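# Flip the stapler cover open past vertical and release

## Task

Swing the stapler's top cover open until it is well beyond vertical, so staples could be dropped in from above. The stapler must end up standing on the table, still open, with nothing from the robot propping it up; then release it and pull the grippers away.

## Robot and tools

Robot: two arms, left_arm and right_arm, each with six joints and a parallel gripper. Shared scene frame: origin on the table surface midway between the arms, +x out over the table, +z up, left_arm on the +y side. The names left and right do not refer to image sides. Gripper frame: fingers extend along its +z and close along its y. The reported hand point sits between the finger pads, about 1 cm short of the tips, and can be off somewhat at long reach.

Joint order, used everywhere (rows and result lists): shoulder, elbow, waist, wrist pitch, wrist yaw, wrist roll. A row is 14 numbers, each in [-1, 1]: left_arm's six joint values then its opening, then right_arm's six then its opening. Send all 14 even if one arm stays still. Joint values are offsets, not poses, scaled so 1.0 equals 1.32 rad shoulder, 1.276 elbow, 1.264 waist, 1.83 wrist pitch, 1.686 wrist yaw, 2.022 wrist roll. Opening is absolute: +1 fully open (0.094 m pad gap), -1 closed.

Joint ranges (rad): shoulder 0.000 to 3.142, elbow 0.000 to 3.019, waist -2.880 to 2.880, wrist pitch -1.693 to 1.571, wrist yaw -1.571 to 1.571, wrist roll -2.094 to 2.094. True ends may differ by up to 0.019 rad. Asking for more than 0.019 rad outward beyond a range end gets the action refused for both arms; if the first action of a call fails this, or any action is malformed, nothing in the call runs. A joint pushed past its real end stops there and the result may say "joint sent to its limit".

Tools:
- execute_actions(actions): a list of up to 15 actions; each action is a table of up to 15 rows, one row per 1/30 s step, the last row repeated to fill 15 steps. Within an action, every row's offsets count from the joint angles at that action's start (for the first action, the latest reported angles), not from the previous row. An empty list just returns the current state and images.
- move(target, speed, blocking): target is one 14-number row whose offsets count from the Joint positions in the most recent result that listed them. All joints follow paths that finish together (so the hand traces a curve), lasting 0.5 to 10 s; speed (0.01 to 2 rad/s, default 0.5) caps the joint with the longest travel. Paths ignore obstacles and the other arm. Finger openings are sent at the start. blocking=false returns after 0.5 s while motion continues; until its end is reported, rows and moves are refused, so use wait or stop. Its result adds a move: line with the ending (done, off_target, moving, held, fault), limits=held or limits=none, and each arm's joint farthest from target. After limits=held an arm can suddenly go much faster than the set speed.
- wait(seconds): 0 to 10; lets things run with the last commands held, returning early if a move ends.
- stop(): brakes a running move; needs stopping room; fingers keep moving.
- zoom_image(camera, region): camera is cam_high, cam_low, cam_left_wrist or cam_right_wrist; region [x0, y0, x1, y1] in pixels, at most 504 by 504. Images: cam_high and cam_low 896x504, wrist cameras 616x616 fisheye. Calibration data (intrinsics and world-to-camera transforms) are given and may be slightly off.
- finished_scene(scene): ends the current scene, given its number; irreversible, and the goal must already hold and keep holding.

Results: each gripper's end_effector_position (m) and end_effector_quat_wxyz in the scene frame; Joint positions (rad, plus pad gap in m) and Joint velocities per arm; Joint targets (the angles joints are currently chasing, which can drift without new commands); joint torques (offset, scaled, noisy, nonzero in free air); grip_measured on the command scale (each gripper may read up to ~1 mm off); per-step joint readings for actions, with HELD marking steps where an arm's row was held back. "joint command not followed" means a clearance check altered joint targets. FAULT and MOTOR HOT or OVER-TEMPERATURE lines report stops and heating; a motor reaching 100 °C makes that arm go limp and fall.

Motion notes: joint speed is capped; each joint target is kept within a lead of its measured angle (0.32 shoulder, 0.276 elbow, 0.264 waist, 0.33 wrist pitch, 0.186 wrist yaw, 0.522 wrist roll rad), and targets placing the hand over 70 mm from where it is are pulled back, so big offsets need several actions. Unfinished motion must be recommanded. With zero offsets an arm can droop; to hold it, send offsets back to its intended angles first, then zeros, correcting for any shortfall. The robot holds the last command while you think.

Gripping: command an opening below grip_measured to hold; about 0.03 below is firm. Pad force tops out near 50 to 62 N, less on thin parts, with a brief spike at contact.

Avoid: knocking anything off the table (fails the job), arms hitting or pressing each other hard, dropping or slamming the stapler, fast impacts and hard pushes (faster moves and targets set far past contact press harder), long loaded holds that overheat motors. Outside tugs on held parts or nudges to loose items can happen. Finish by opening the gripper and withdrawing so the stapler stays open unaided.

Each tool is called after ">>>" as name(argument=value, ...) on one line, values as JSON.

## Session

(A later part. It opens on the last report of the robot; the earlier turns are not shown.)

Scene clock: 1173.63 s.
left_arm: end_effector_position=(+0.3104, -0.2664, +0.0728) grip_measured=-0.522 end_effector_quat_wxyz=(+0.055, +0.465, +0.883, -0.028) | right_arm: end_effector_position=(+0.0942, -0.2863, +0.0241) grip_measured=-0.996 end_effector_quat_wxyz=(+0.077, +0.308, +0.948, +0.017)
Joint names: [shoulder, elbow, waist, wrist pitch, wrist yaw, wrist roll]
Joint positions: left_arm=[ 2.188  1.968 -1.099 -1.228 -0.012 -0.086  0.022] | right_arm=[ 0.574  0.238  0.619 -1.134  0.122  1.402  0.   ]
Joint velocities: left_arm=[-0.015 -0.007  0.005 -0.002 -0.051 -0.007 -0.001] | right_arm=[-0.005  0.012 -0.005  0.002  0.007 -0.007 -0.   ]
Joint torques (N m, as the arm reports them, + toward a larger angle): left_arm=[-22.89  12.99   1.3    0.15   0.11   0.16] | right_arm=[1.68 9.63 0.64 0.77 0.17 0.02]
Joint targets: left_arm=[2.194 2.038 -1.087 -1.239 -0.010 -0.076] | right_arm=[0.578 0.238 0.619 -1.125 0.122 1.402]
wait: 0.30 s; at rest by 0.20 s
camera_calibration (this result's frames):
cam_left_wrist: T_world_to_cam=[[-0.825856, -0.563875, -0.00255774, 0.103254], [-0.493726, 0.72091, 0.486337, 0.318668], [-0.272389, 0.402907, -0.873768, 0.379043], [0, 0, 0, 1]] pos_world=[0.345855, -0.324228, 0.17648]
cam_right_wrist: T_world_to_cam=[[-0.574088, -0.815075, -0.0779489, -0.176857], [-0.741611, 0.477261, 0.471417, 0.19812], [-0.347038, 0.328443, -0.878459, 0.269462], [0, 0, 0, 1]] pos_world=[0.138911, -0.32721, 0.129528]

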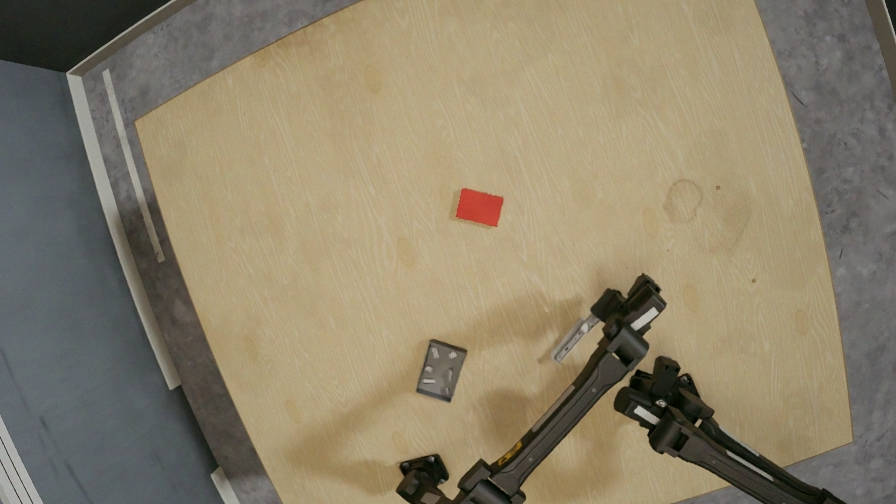

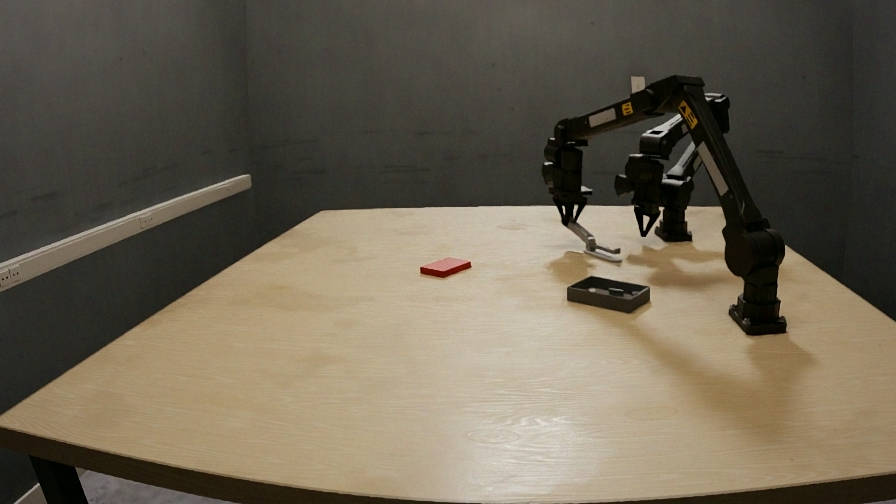

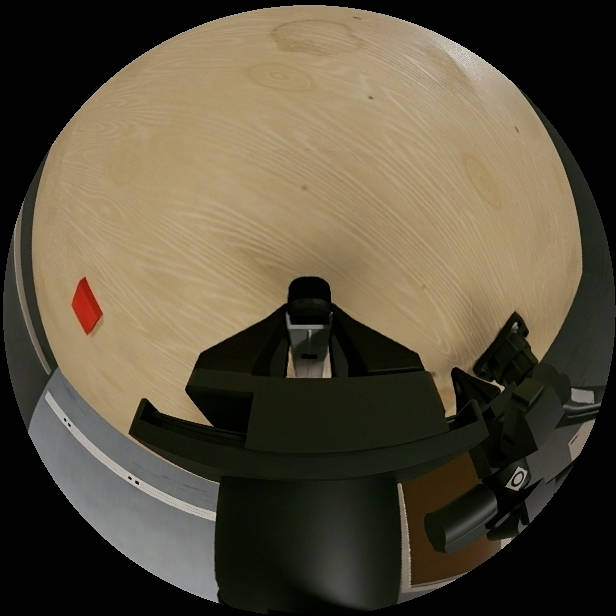

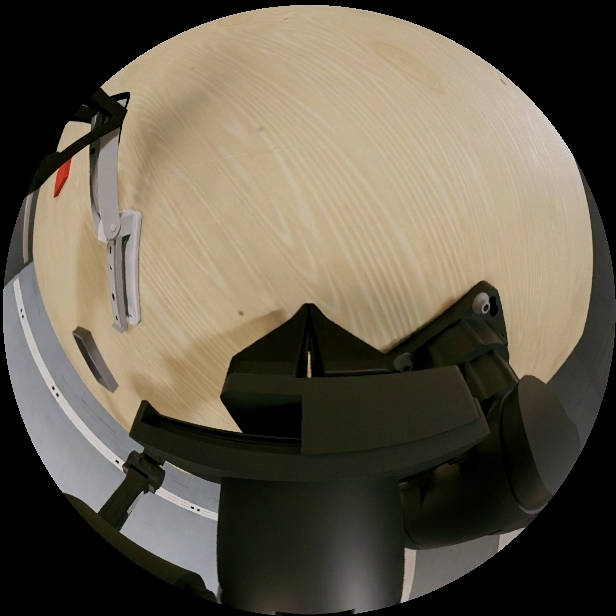

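>>> execute_actions(actions=[[[0.0115,0.0600,0.0100,-0.0122,0.0015,0.004,-0.55, 0.003,0,0,0.005,0,0,-1],[0.0184,0.0689,0.0101,-0.0195,0.0019,0.004,-0.55, 0.003,0,0,0.005,0,0,-1],[0.0264,0.0806,0.0103,-0.0286,0.0025,0.004,-0.55, 0.003,0,0,0.005,0,0,-1],[0.0346,0.0937,0.0104,-0.0385,0.0032,0.004,-0.55, 0.003,0,0,0.005,0,0,-1],[0.0430,0.1071,0.0106,-0.0484,0.0039,0.004,-0.55, 0.003,0,0,0.005,0,0,-1],[0.0515,0.1205,0.0108,-0.0584,0.0046,0.004,-0.55, 0.003,0,0,0.005,0,0,-1],[0.0600,0.1342,0.0110,-0.0684,0.0052,0.004,-0.55, 0.003,0,0,0.005,0,0,-1],[0.0681,0.1480,0.0112,-0.0782,0.0059,0.004,-0.55, 0.003,0,0,0.005,0,0,-1],[0.0753,0.1606,0.0113,-0.0870,0.0065,0.004,-0.55, 0.003,0,0,0.005,0,0,-1],[0.0811,0.1719,0.0115,-0.0946,0.0071,0.004,-0.55, 0.003,0,0,0.005,0,0,-1],[0.0851,0.1805,0.0116,-0.1002,0.0075,0.004,-0.55, 0.003,0,0,0.005,0,0,-1],[0.0880,0.1862,0.0117,-0.1040,0.0077,0.004,-0.55, 0.003,0,0,0.005,0,0,-1],[0.0886,0.1905,0.0117,-0.1063,0.0079,0.004,-0.55, 0.003,0,0,0.005,0,0,-1]]])

>>> wait(seconds=0.3)

>>> zoom_image(camera="cam_right_wrist", region=[20, 70, 290, 340])

Scene clock: 1203.43 s.
left_arm: end_effector_position=(+0.3121, -0.2686, +0.0616) grip_measured=-0.522 end_effector_quat_wxyz=(+0.001, +0.465, +0.885, +0.000) | right_arm: end_effector_position=(+0.0942, -0.2863, +0.0241) grip_measured=-0.996 end_effector_quat_wxyz=(+0.077, +0.308, +0.948, +0.017)
Joint names: [shoulder, elbow, waist, wrist pitch, wrist yaw, wrist roll]
Joint positions: left_arm=[ 2.298  2.139 -1.096 -1.41  -0.002 -0.085  0.022] | right_arm=[ 0.574  0.238  0.619 -1.134  0.122  1.402  0.   ]
Joint velocities: left_arm=[ 0.034  0.061 -0.005 -0.056 -0.007 -0.022  0.001] | right_arm=[ 0.005  0.002 -0.005  0.012 -0.007  0.022 -0.   ]
Joint torques (N m, as the arm reports them, + toward a larger angle): left_arm=[-24.48  12.81   1.63   0.28   0.16   0.13] | right_arm=[1.64 9.65 0.66 0.76 0.17 0.02]
Joint targets: left_arm=[2.305 2.211 -1.084 -1.423 0.001 -0.078] | right_arm=[0.578 0.238 0.619 -1.125 0.122 1.402]
Step readings (joint positions):
0: left_arm=[2.188 1.968 -1.099 -1.228 -0.012 -0.086] | right_arm=[0.574 0.238 0.619 -1.134 0.122 1.402]
1: left_arm=[2.188 1.969 -1.099 -1.230 -0.012 -0.086] | right_arm=[0.574 0.238 0.619 -1.134 0.122 1.402]
2: left_arm=[2.191 1.974 -1.099 -1.235 -0.012 -0.086] | right_arm=[0.574 0.238 0.619 -1.134 0.122 1.402]
4: left_arm=[2.204 1.993 -1.099 -1.257 -0.011 -0.086] | right_arm=[0.574 0.238 0.619 -1.134 0.122 1.402]
8: left_arm=[2.247 2.059 -1.098 -1.327 -0.007 -0.086] | right_arm=[0.574 0.238 0.619 -1.134 0.122 1.402]
15: Joint positions above
camera_calibration (this result's frames):
cam_left_wrist: T_world_to_cam=[[-0.825097, -0.564984, -0.00284874, 0.102911], [-0.458165, 0.666132, 0.588518, 0.294436], [-0.330606, 0.48689, -0.808479, 0.407339], [0, 0, 0, 1]] pos_world=[0.35448, -0.33632, 0.156337]
cam_right_wrist: T_world_to_cam=[[-0.574088, -0.815075, -0.0779489, -0.176857], [-0.741611, 0.477261, 0.471417, 0.19812], [-0.347038, 0.328443, -0.878459, 0.269462], [0, 0, 0, 1]] pos_world=[0.138911, -0.32721, 0.129528]

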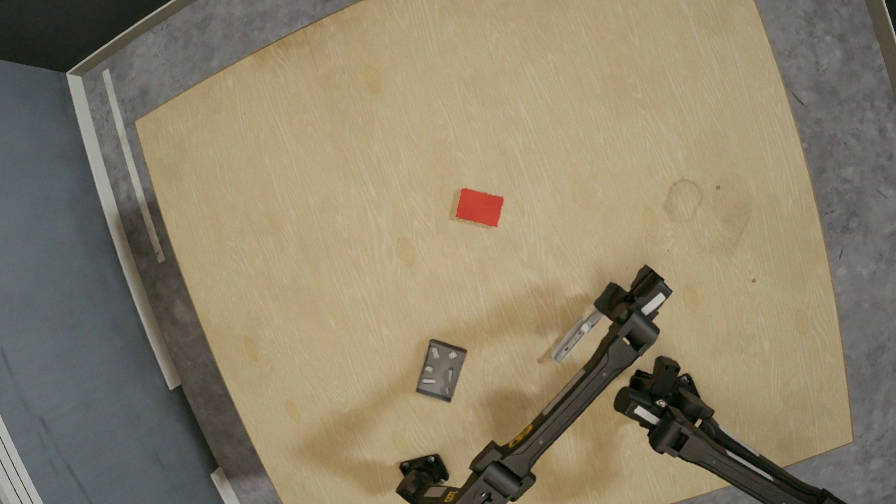

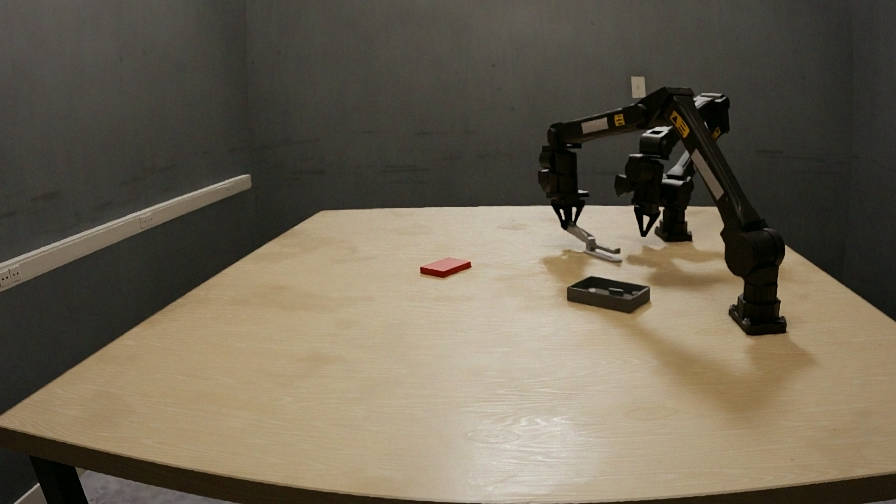

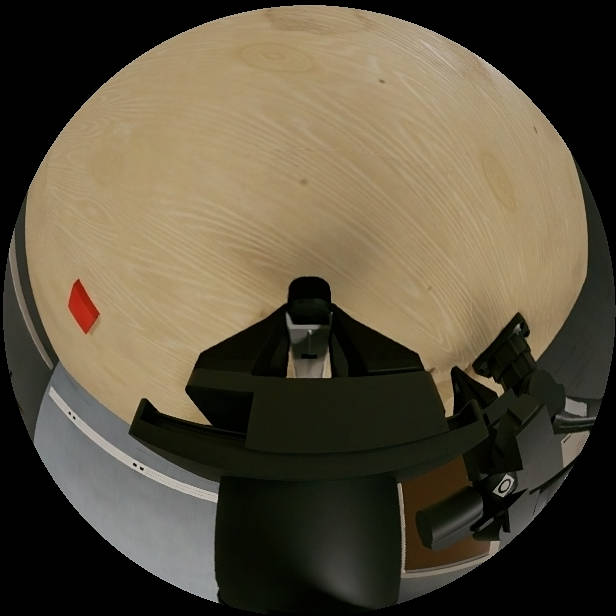

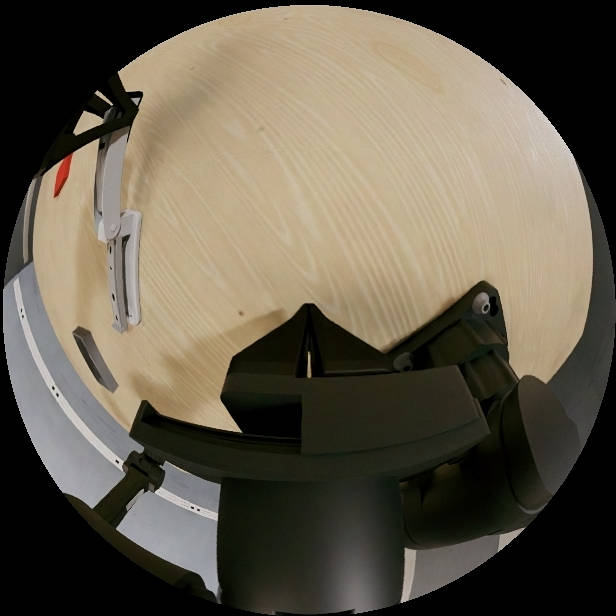

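Scene clock: 1203.73 s.
left_arm: end_effector_position=(+0.3120, -0.2685, +0.0616) grip_measured=-0.522 end_effector_quat_wxyz=(+0.001, +0.465, +0.885, +0.001) | right_arm: end_effector_position=(+0.0942, -0.2863, +0.0241) grip_measured=-0.996 end_effector_quat_wxyz=(+0.077, +0.308, +0.948, +0.017)
Joint names: [shoulder, elbow, waist, wrist pitch, wrist yaw, wrist roll]
Joint positions: left_arm=[ 2.299  2.14  -1.096 -1.412 -0.002 -0.085  0.022] | right_arm=[ 0.574  0.238  0.619 -1.134  0.122  1.402  0.   ]
Joint velocities: left_arm=[-0.005 -0.007 -0.015 -0.002 -0.051 -0.037 -0.001] | right_arm=[-0.024 -0.002 -0.005  0.002 -0.007  0.022 -0.001]
Joint torques (N m, as the arm reports them, + toward a larger angle): left_arm=[-24.38  12.93   1.4    0.02   0.15   0.13] | right_arm=[1.66 9.64 0.62 0.75 0.17 0.02]
Joint targets: left_arm=[2.305 2.211 -1.084 -1.423 0.001 -0.078] | right_arm=[0.578 0.238 0.619 -1.125 0.122 1.402]
wait: 0.30 s; at rest by 0.20 s
camera_calibration (this result's frames):
cam_left_wrist: T_world_to_cam=[[-0.825316, -0.564666, -0.00259499, 0.102996], [-0.45727, 0.665636, 0.589773, 0.29379], [-0.331297, 0.487936, -0.807565, 0.407735], [0, 0, 0, 1]] pos_world=[0.354427, -0.336348, 0.15627]
cam_right_wrist: T_world_to_cam=[[-0.574088, -0.815075, -0.0779489, -0.176857], [-0.741611, 0.477261, 0.471417, 0.19812], [-0.347038, 0.328443, -0.878459, 0.269462], [0, 0, 0, 1]] pos_world=[0.138911, -0.32721, 0.129528]

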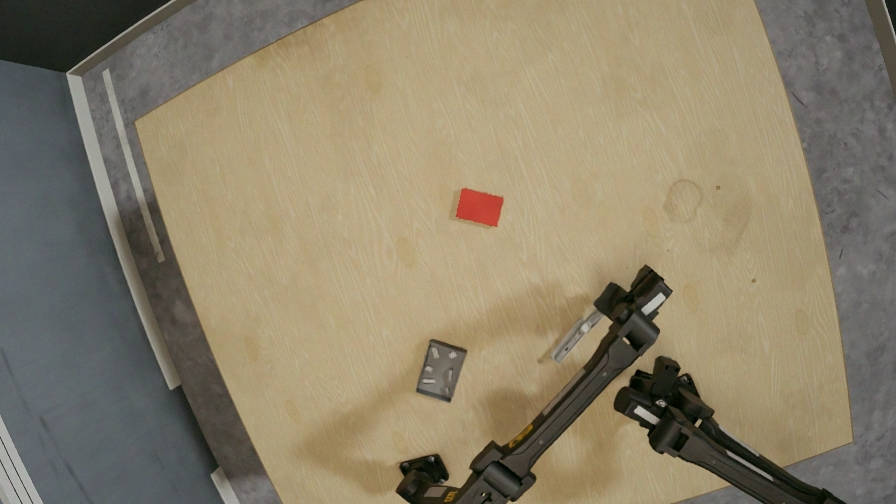

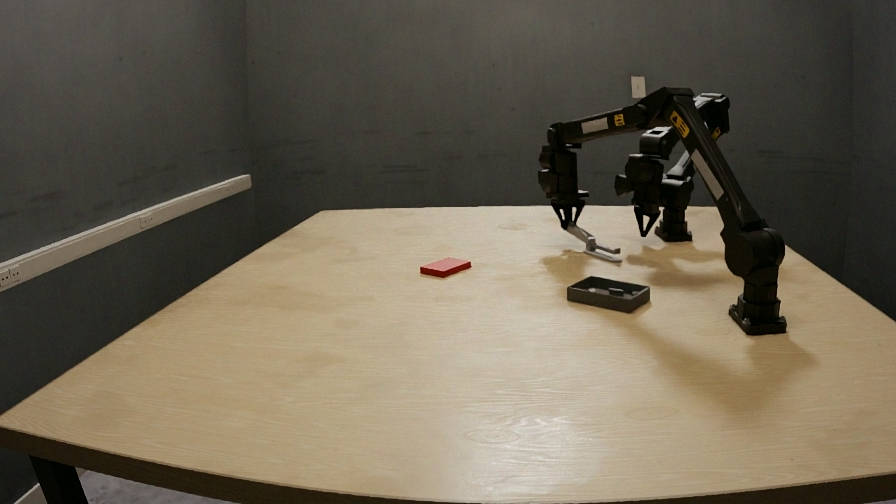

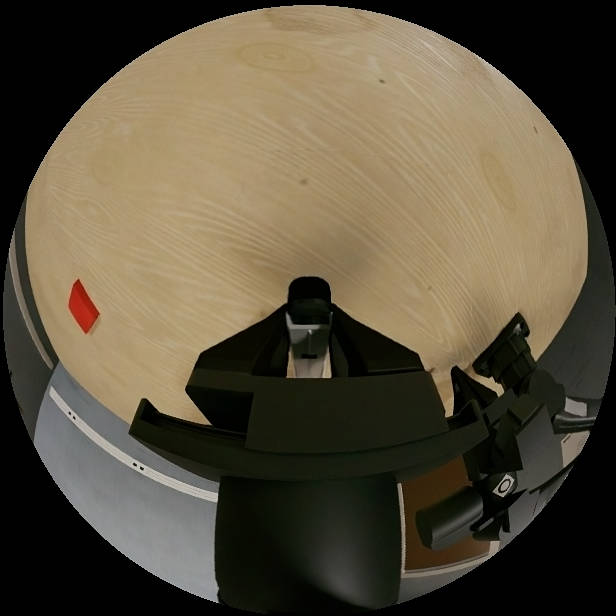

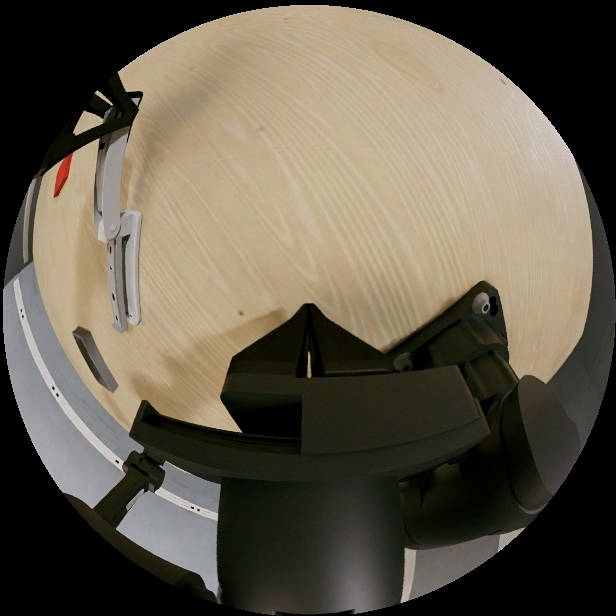

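Region (20, 70, 290, 340) of cam_right_wrist's 616x616 image, scaled by 1.867, with more detail than that image has.

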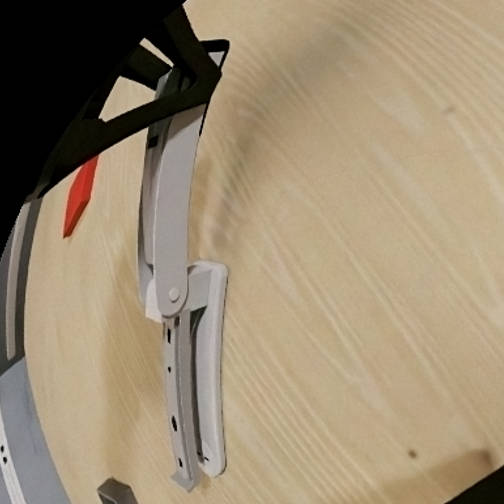

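>>> execute_actions(actions=[])

Scene clock: 1210.30 s.
left_arm: end_effector_position=(+0.3120, -0.2685, +0.0616) grip_measured=-0.522 end_effector_quat_wxyz=(+0.001, +0.465, +0.885, +0.001) | right_arm: end_effector_position=(+0.0942, -0.2863, +0.0241) grip_measured=-0.996 end_effector_quat_wxyz=(+0.077, +0.308, +0.948, +0.017)
Joint names: [shoulder, elbow, waist, wrist pitch, wrist yaw, wrist roll]
Joint positions: left_arm=[ 2.299  2.14  -1.096 -1.412 -0.002 -0.085  0.022] | right_arm=[ 0.574  0.238  0.619 -1.134  0.122  1.402  0.   ]
Joint velocities: left_arm=[-0.005 -0.007 -0.005 -0.022 -0.037 -0.081  0.   ] | right_arm=[ 0.015  0.007  0.005  0.017 -0.051 -0.007 -0.   ]
Joint torques (N m, as the arm reports them, + toward a larger angle): left_arm=[-24.2   12.94   1.46  -0.05   0.15   0.14] | right_arm=[1.71 9.63 0.65 0.78 0.17 0.02]
Joint targets: left_arm=[2.305 2.211 -1.084 -1.423 0.001 -0.078] | right_arm=[0.578 0.238 0.619 -1.125 0.122 1.402]
camera_calibration (this result's frames):
cam_left_wrist: T_world_to_cam=[[-0.825316, -0.564666, -0.00259499, 0.102996], [-0.45727, 0.665636, 0.589773, 0.29379], [-0.331297, 0.487936, -0.807565, 0.407735], [0, 0, 0, 1]] pos_world=[0.354427, -0.336348, 0.15627]
cam_right_wrist: T_world_to_cam=[[-0.574088, -0.815075, -0.0779489, -0.176857], [-0.741611, 0.477261, 0.471417, 0.19812], [-0.347038, 0.328443, -0.878459, 0.269462], [0, 0, 0, 1]] pos_world=[0.138911, -0.32721, 0.129528]

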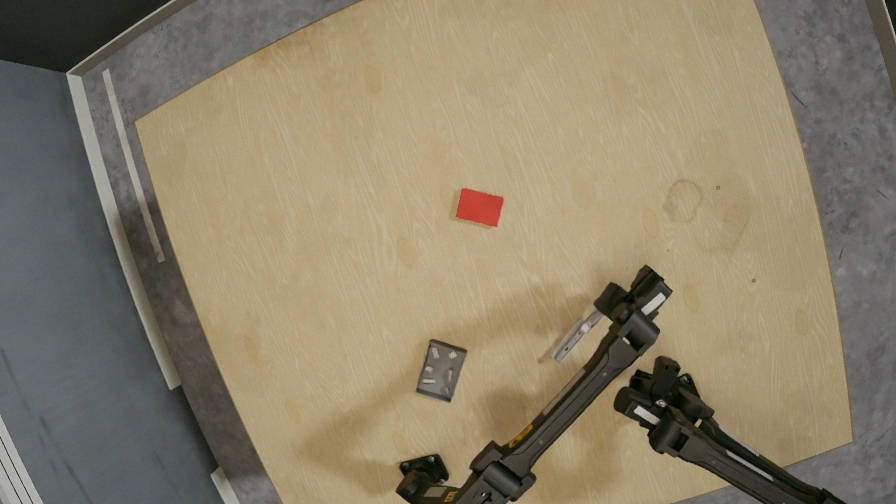

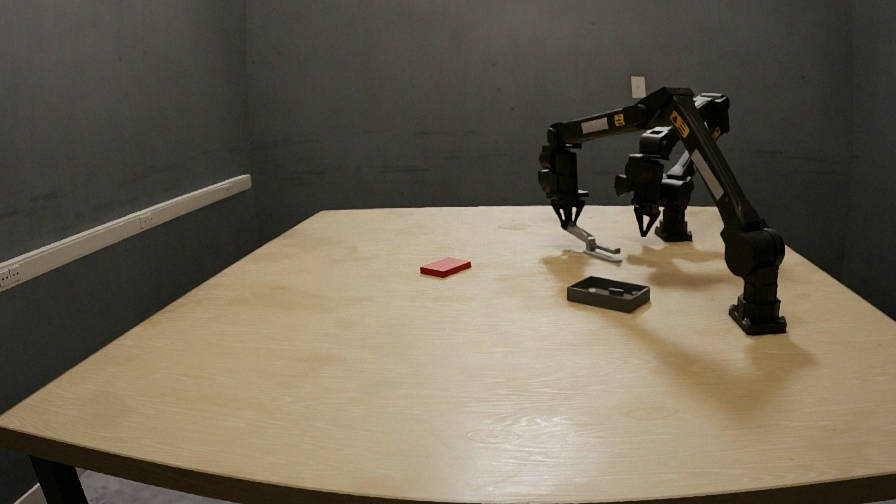

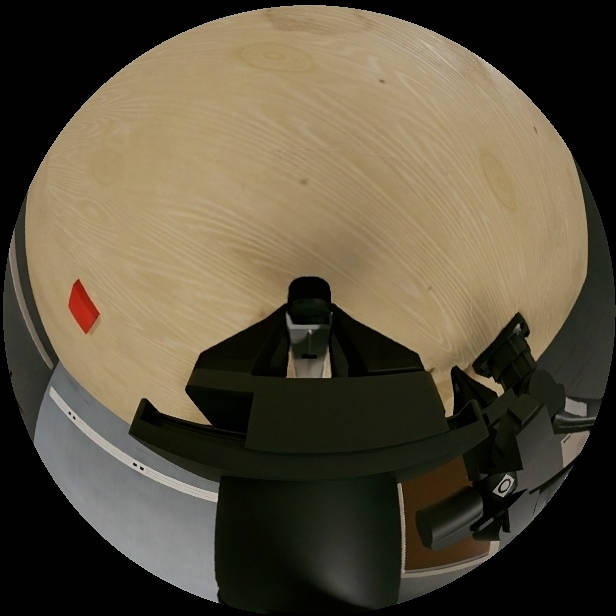

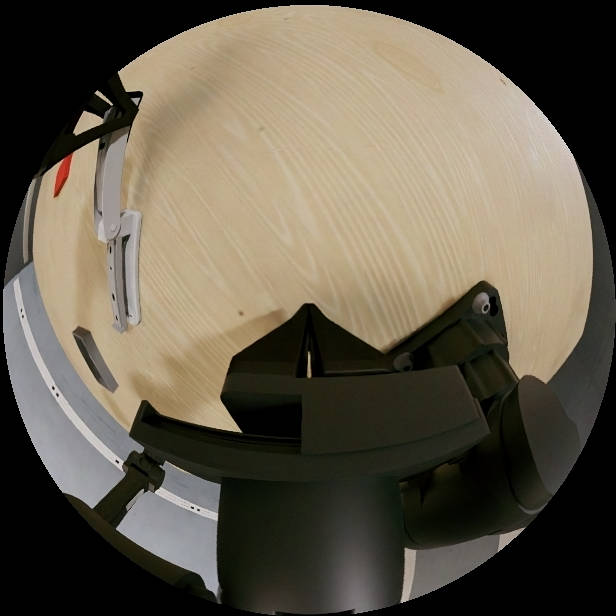

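>>> zoom_image(camera="cam_low", region=[540, 180, 660, 280])

>>> zoom_image(camera="cam_right_wrist", region=[20, 70, 290, 340])

Region (540, 180, 660, 280) of cam_low's 896x504 image, scaled by 4.200, with more detail than that image has.

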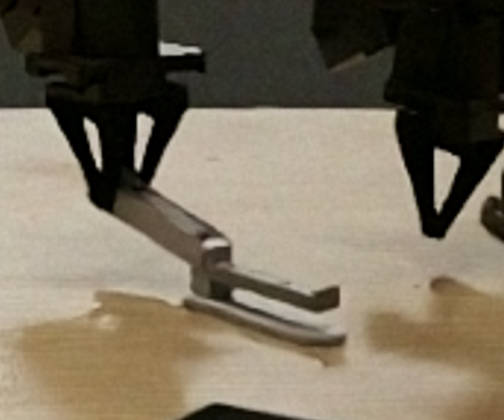

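Region (20, 70, 290, 340) of cam_right_wrist's 616x616 image, scaled by 1.867, with more detail than that image has.

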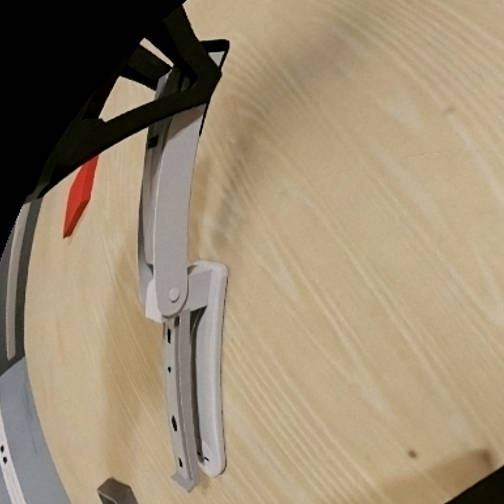

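>>> execute_actions(actions=[[[0.0082,0.0582,0.0095,-0.0086,0.0019,0.0035,-0.55,0.003,0,0,0.005,0,0,-1],[0.0116,0.0627,0.0096,-0.0119,0.0021,0.0036,-0.55,0.003,0,0,0.005,0,0,-1],[0.0156,0.0686,0.0097,-0.0160,0.0024,0.0037,-0.55,0.003,0,0,0.005,0,0,-1],[0.0196,0.0751,0.0098,-0.0205,0.0027,0.0038,-0.55,0.003,0,0,0.005,0,0,-1],[0.0236,0.0816,0.0099,-0.0249,0.0030,0.0039,-0.55,0.003,0,0,0.005,0,0,-1],[0.0276,0.0881,0.0100,-0.0294,0.0033,0.0040,-0.55,0.003,0,0,0.005,0,0,-1],[0.0316,0.0945,0.0100,-0.0338,0.0035,0.0041,-0.55,0.003,0,0,0.005,0,0,-1],[0.0354,0.1010,0.0101,-0.0382,0.0038,0.0042,-0.55,0.003,0,0,0.005,0,0,-1],[0.0387,0.1069,0.0102,-0.0420,0.0041,0.0043,-0.55,0.003,0,0,0.005,0,0,-1],[0.0413,0.1121,0.0103,-0.0454,0.0043,0.0044,-0.55,0.003,0,0,0.005,0,0,-1],[0.0431,0.1160,0.0103,-0.0478,0.0045,0.0044,-0.55,0.003,0,0,0.005,0,0,-1],[0.0444,0.1186,0.0104,-0.0495,0.0046,0.0045,-0.55,0.003,0,0,0.005,0,0,-1],[0.0447,0.1205,0.0104,-0.0505,0.0047,0.0045,-0.55,0.003,0,0,0.005,0,0,-1]]])

>>> wait(seconds=0.3)

>>> zoom_image(camera="cam_low", region=[540, 180, 660, 280])

Scene clock: 1224.57 s.
left_arm: end_effector_position=(+0.3125, -0.2692, +0.0567) grip_measured=-0.522 end_effector_quat_wxyz=(-0.023, +0.465, +0.885, +0.013) | right_arm: end_effector_position=(+0.0942, -0.2863, +0.0241) grip_measured=-0.996 end_effector_quat_wxyz=(+0.077, +0.308, +0.948, +0.017)
Joint names: [shoulder, elbow, waist, wrist pitch, wrist yaw, wrist roll]
Joint positions: left_arm=[ 2.352  2.222 -1.095 -1.493  0.002 -0.084  0.022] | right_arm=[ 0.574  0.238  0.619 -1.134  0.122  1.402  0.   ]
Joint velocities: left_arm=[ 0.024  0.007  0.005 -0.032  0.051  0.007  0.001] | right_arm=[-0.005  0.002 -0.005 -0.007 -0.037  0.007 -0.001]
Joint torques (N m, as the arm reports them, + toward a larger angle): left_arm=[-24.68  12.62   1.4    0.06   0.17   0.14] | right_arm=[1.68 9.63 0.6  0.77 0.17 0.03]
Joint targets: left_arm=[2.358 2.294 -1.083 -1.504 0.006 -0.076] | right_arm=[0.578 0.238 0.619 -1.125 0.122 1.402]
Step readings (joint positions):
0: left_arm=[2.299 2.140 -1.096 -1.412 -0.002 -0.085] | right_arm=[0.574 0.238 0.619 -1.134 0.122 1.402]
1: left_arm=[2.299 2.141 -1.096 -1.412 -0.002 -0.085] | right_arm=[0.574 0.238 0.619 -1.134 0.122 1.402]
2: left_arm=[2.301 2.143 -1.096 -1.415 -0.002 -0.085] | right_arm=[0.574 0.238 0.619 -1.134 0.122 1.402]
4: left_arm=[2.307 2.153 -1.096 -1.425 -0.001 -0.085] | right_arm=[0.574 0.238 0.619 -1.134 0.122 1.402]
8: left_arm=[2.328 2.185 -1.096 -1.457 0.001 -0.085] | right_arm=[0.574 0.238 0.619 -1.134 0.122 1.402]
15: Joint positions above
camera_calibration (this result's frames):
cam_left_wrist: T_world_to_cam=[[-0.825332, -0.564642, -0.00265981, 0.103013], [-0.439295, 0.639139, 0.631286, 0.282277], [-0.35475, 0.522188, -0.775546, 0.418952], [0, 0, 0, 1]] pos_world=[0.357646, -0.341021, 0.146993]
cam_right_wrist: T_world_to_cam=[[-0.574088, -0.815075, -0.0779489, -0.176857], [-0.741611, 0.477261, 0.471417, 0.19812], [-0.347038, 0.328443, -0.878459, 0.269462], [0, 0, 0, 1]] pos_world=[0.138911, -0.32721, 0.129528]

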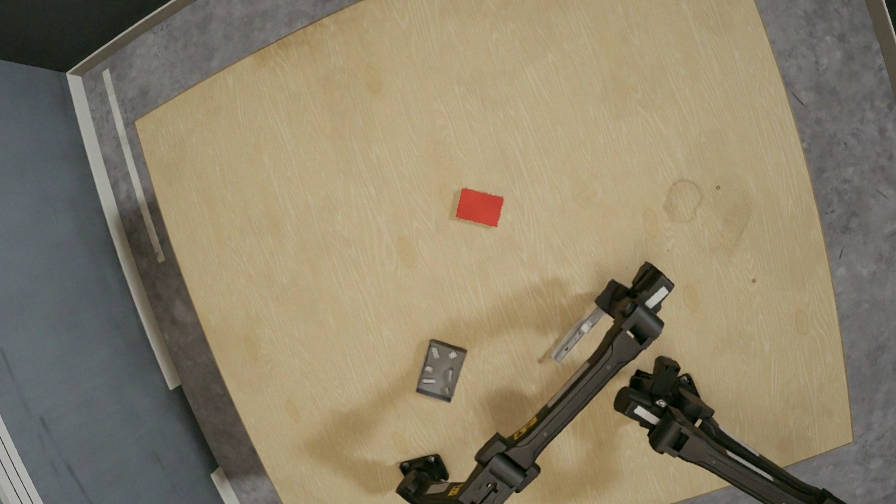

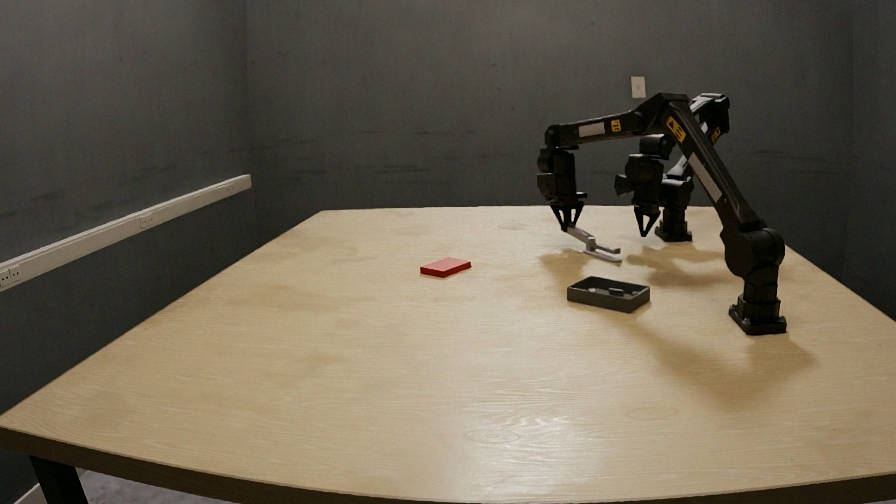

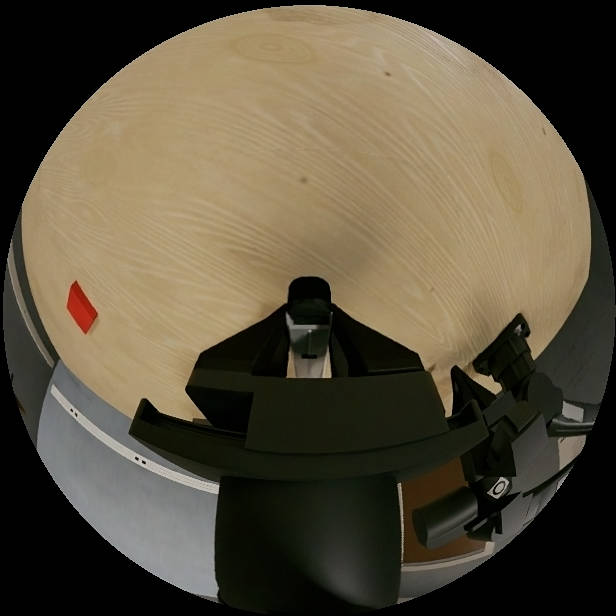

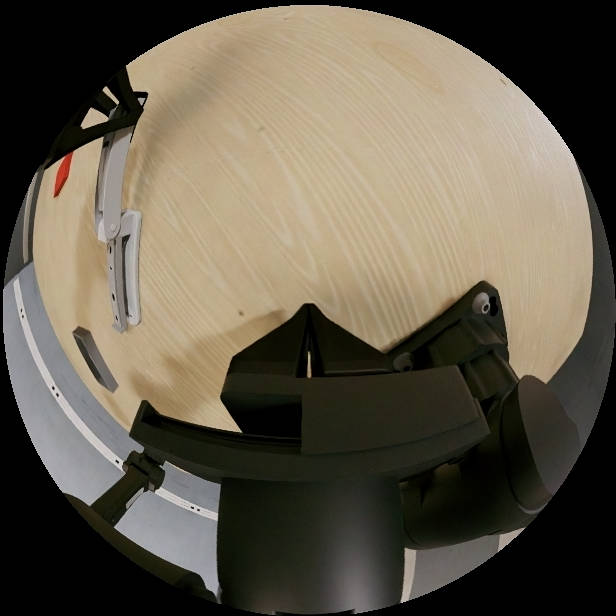

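Scene clock: 1224.87 s.
left_arm: end_effector_position=(+0.3125, -0.2692, +0.0567) grip_measured=-0.522 end_effector_quat_wxyz=(-0.023, +0.465, +0.885, +0.013) | right_arm: end_effector_position=(+0.0942, -0.2863, +0.0241) grip_measured=-0.996 end_effector_quat_wxyz=(+0.077, +0.308, +0.948, +0.017)
Joint names: [shoulder, elbow, waist, wrist pitch, wrist yaw, wrist roll]
Joint positions: left_arm=[ 2.352  2.223 -1.095 -1.494  0.002 -0.084  0.022] | right_arm=[ 0.574  0.238  0.619 -1.134  0.122  1.402  0.   ]
Joint velocities: left_arm=[-0.005 -0.017  0.005  0.007  0.095  0.007  0.   ] | right_arm=[-0.005 -0.002 -0.005  0.007  0.022 -0.022  0.   ]
Joint torques (N m, as the arm reports them, + toward a larger angle): left_arm=[-24.42  12.96   1.6   -0.11   0.16   0.14] | right_arm=[1.65 9.63 0.69 0.78 0.17 0.02]
Joint targets: left_arm=[2.358 2.294 -1.083 -1.504 0.006 -0.076] | right_arm=[0.578 0.238 0.619 -1.125 0.122 1.402]
wait: 0.30 s; at rest by 0.17 s
camera_calibration (this result's frames):
cam_left_wrist: T_world_to_cam=[[-0.825332, -0.564641, -0.00269079, 0.103014], [-0.439175, 0.63893, 0.63158, 0.282155], [-0.354897, 0.522445, -0.775306, 0.419082], [0, 0, 0, 1]] pos_world=[0.357667, -0.341059, 0.14699]
cam_right_wrist: T_world_to_cam=[[-0.574088, -0.815075, -0.0779489, -0.176857], [-0.741611, 0.477261, 0.471417, 0.19812], [-0.347038, 0.328443, -0.878459, 0.269462], [0, 0, 0, 1]] pos_world=[0.138911, -0.32721, 0.129528]

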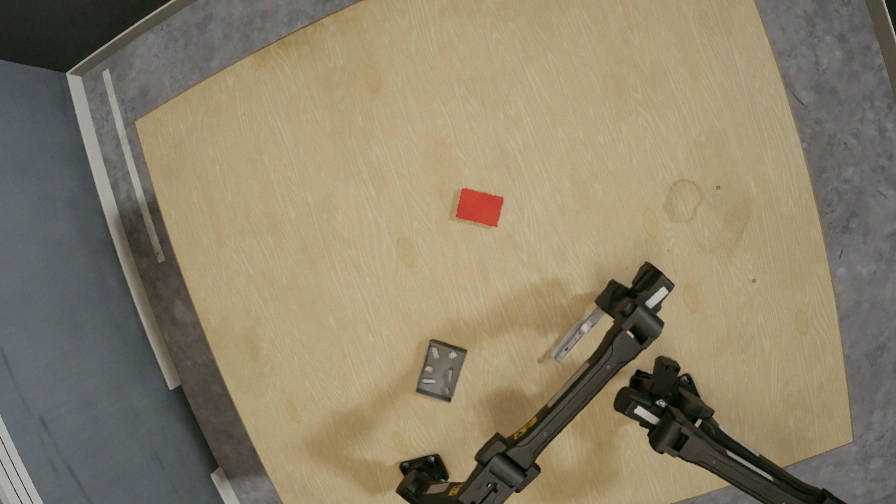

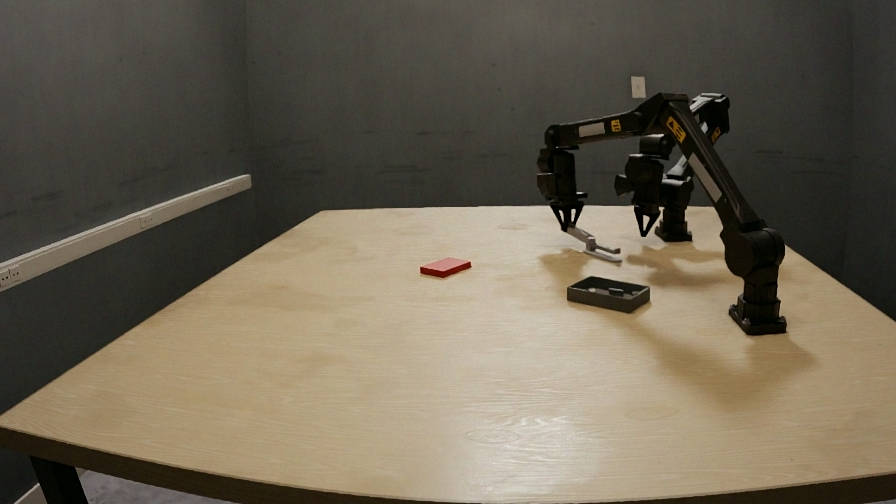

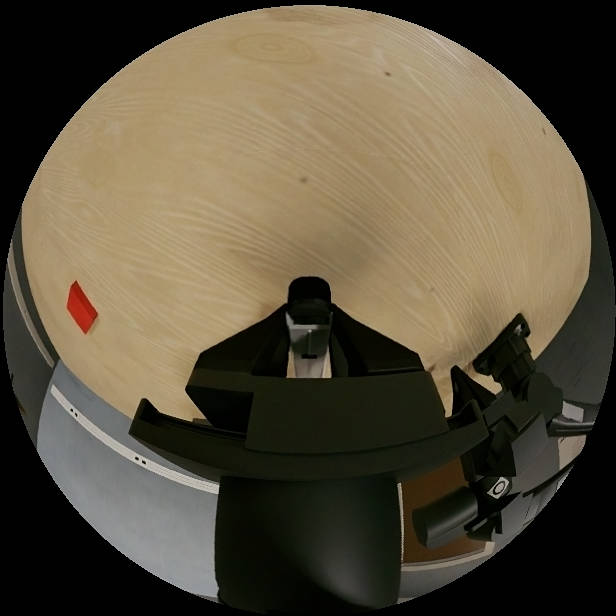

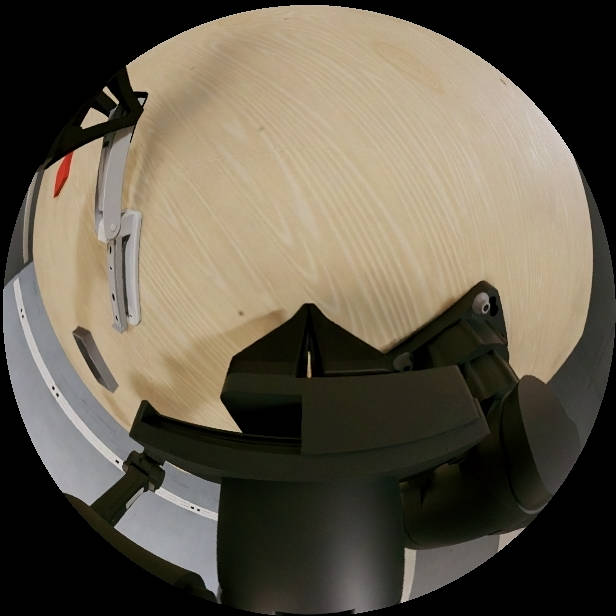

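Region (540, 180, 660, 280) of cam_low's 896x504 image, scaled by 4.200, with more detail than that image has.

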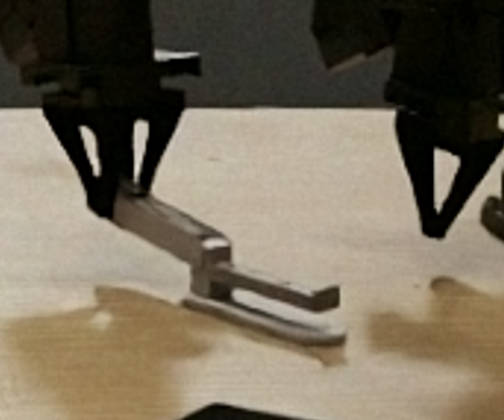

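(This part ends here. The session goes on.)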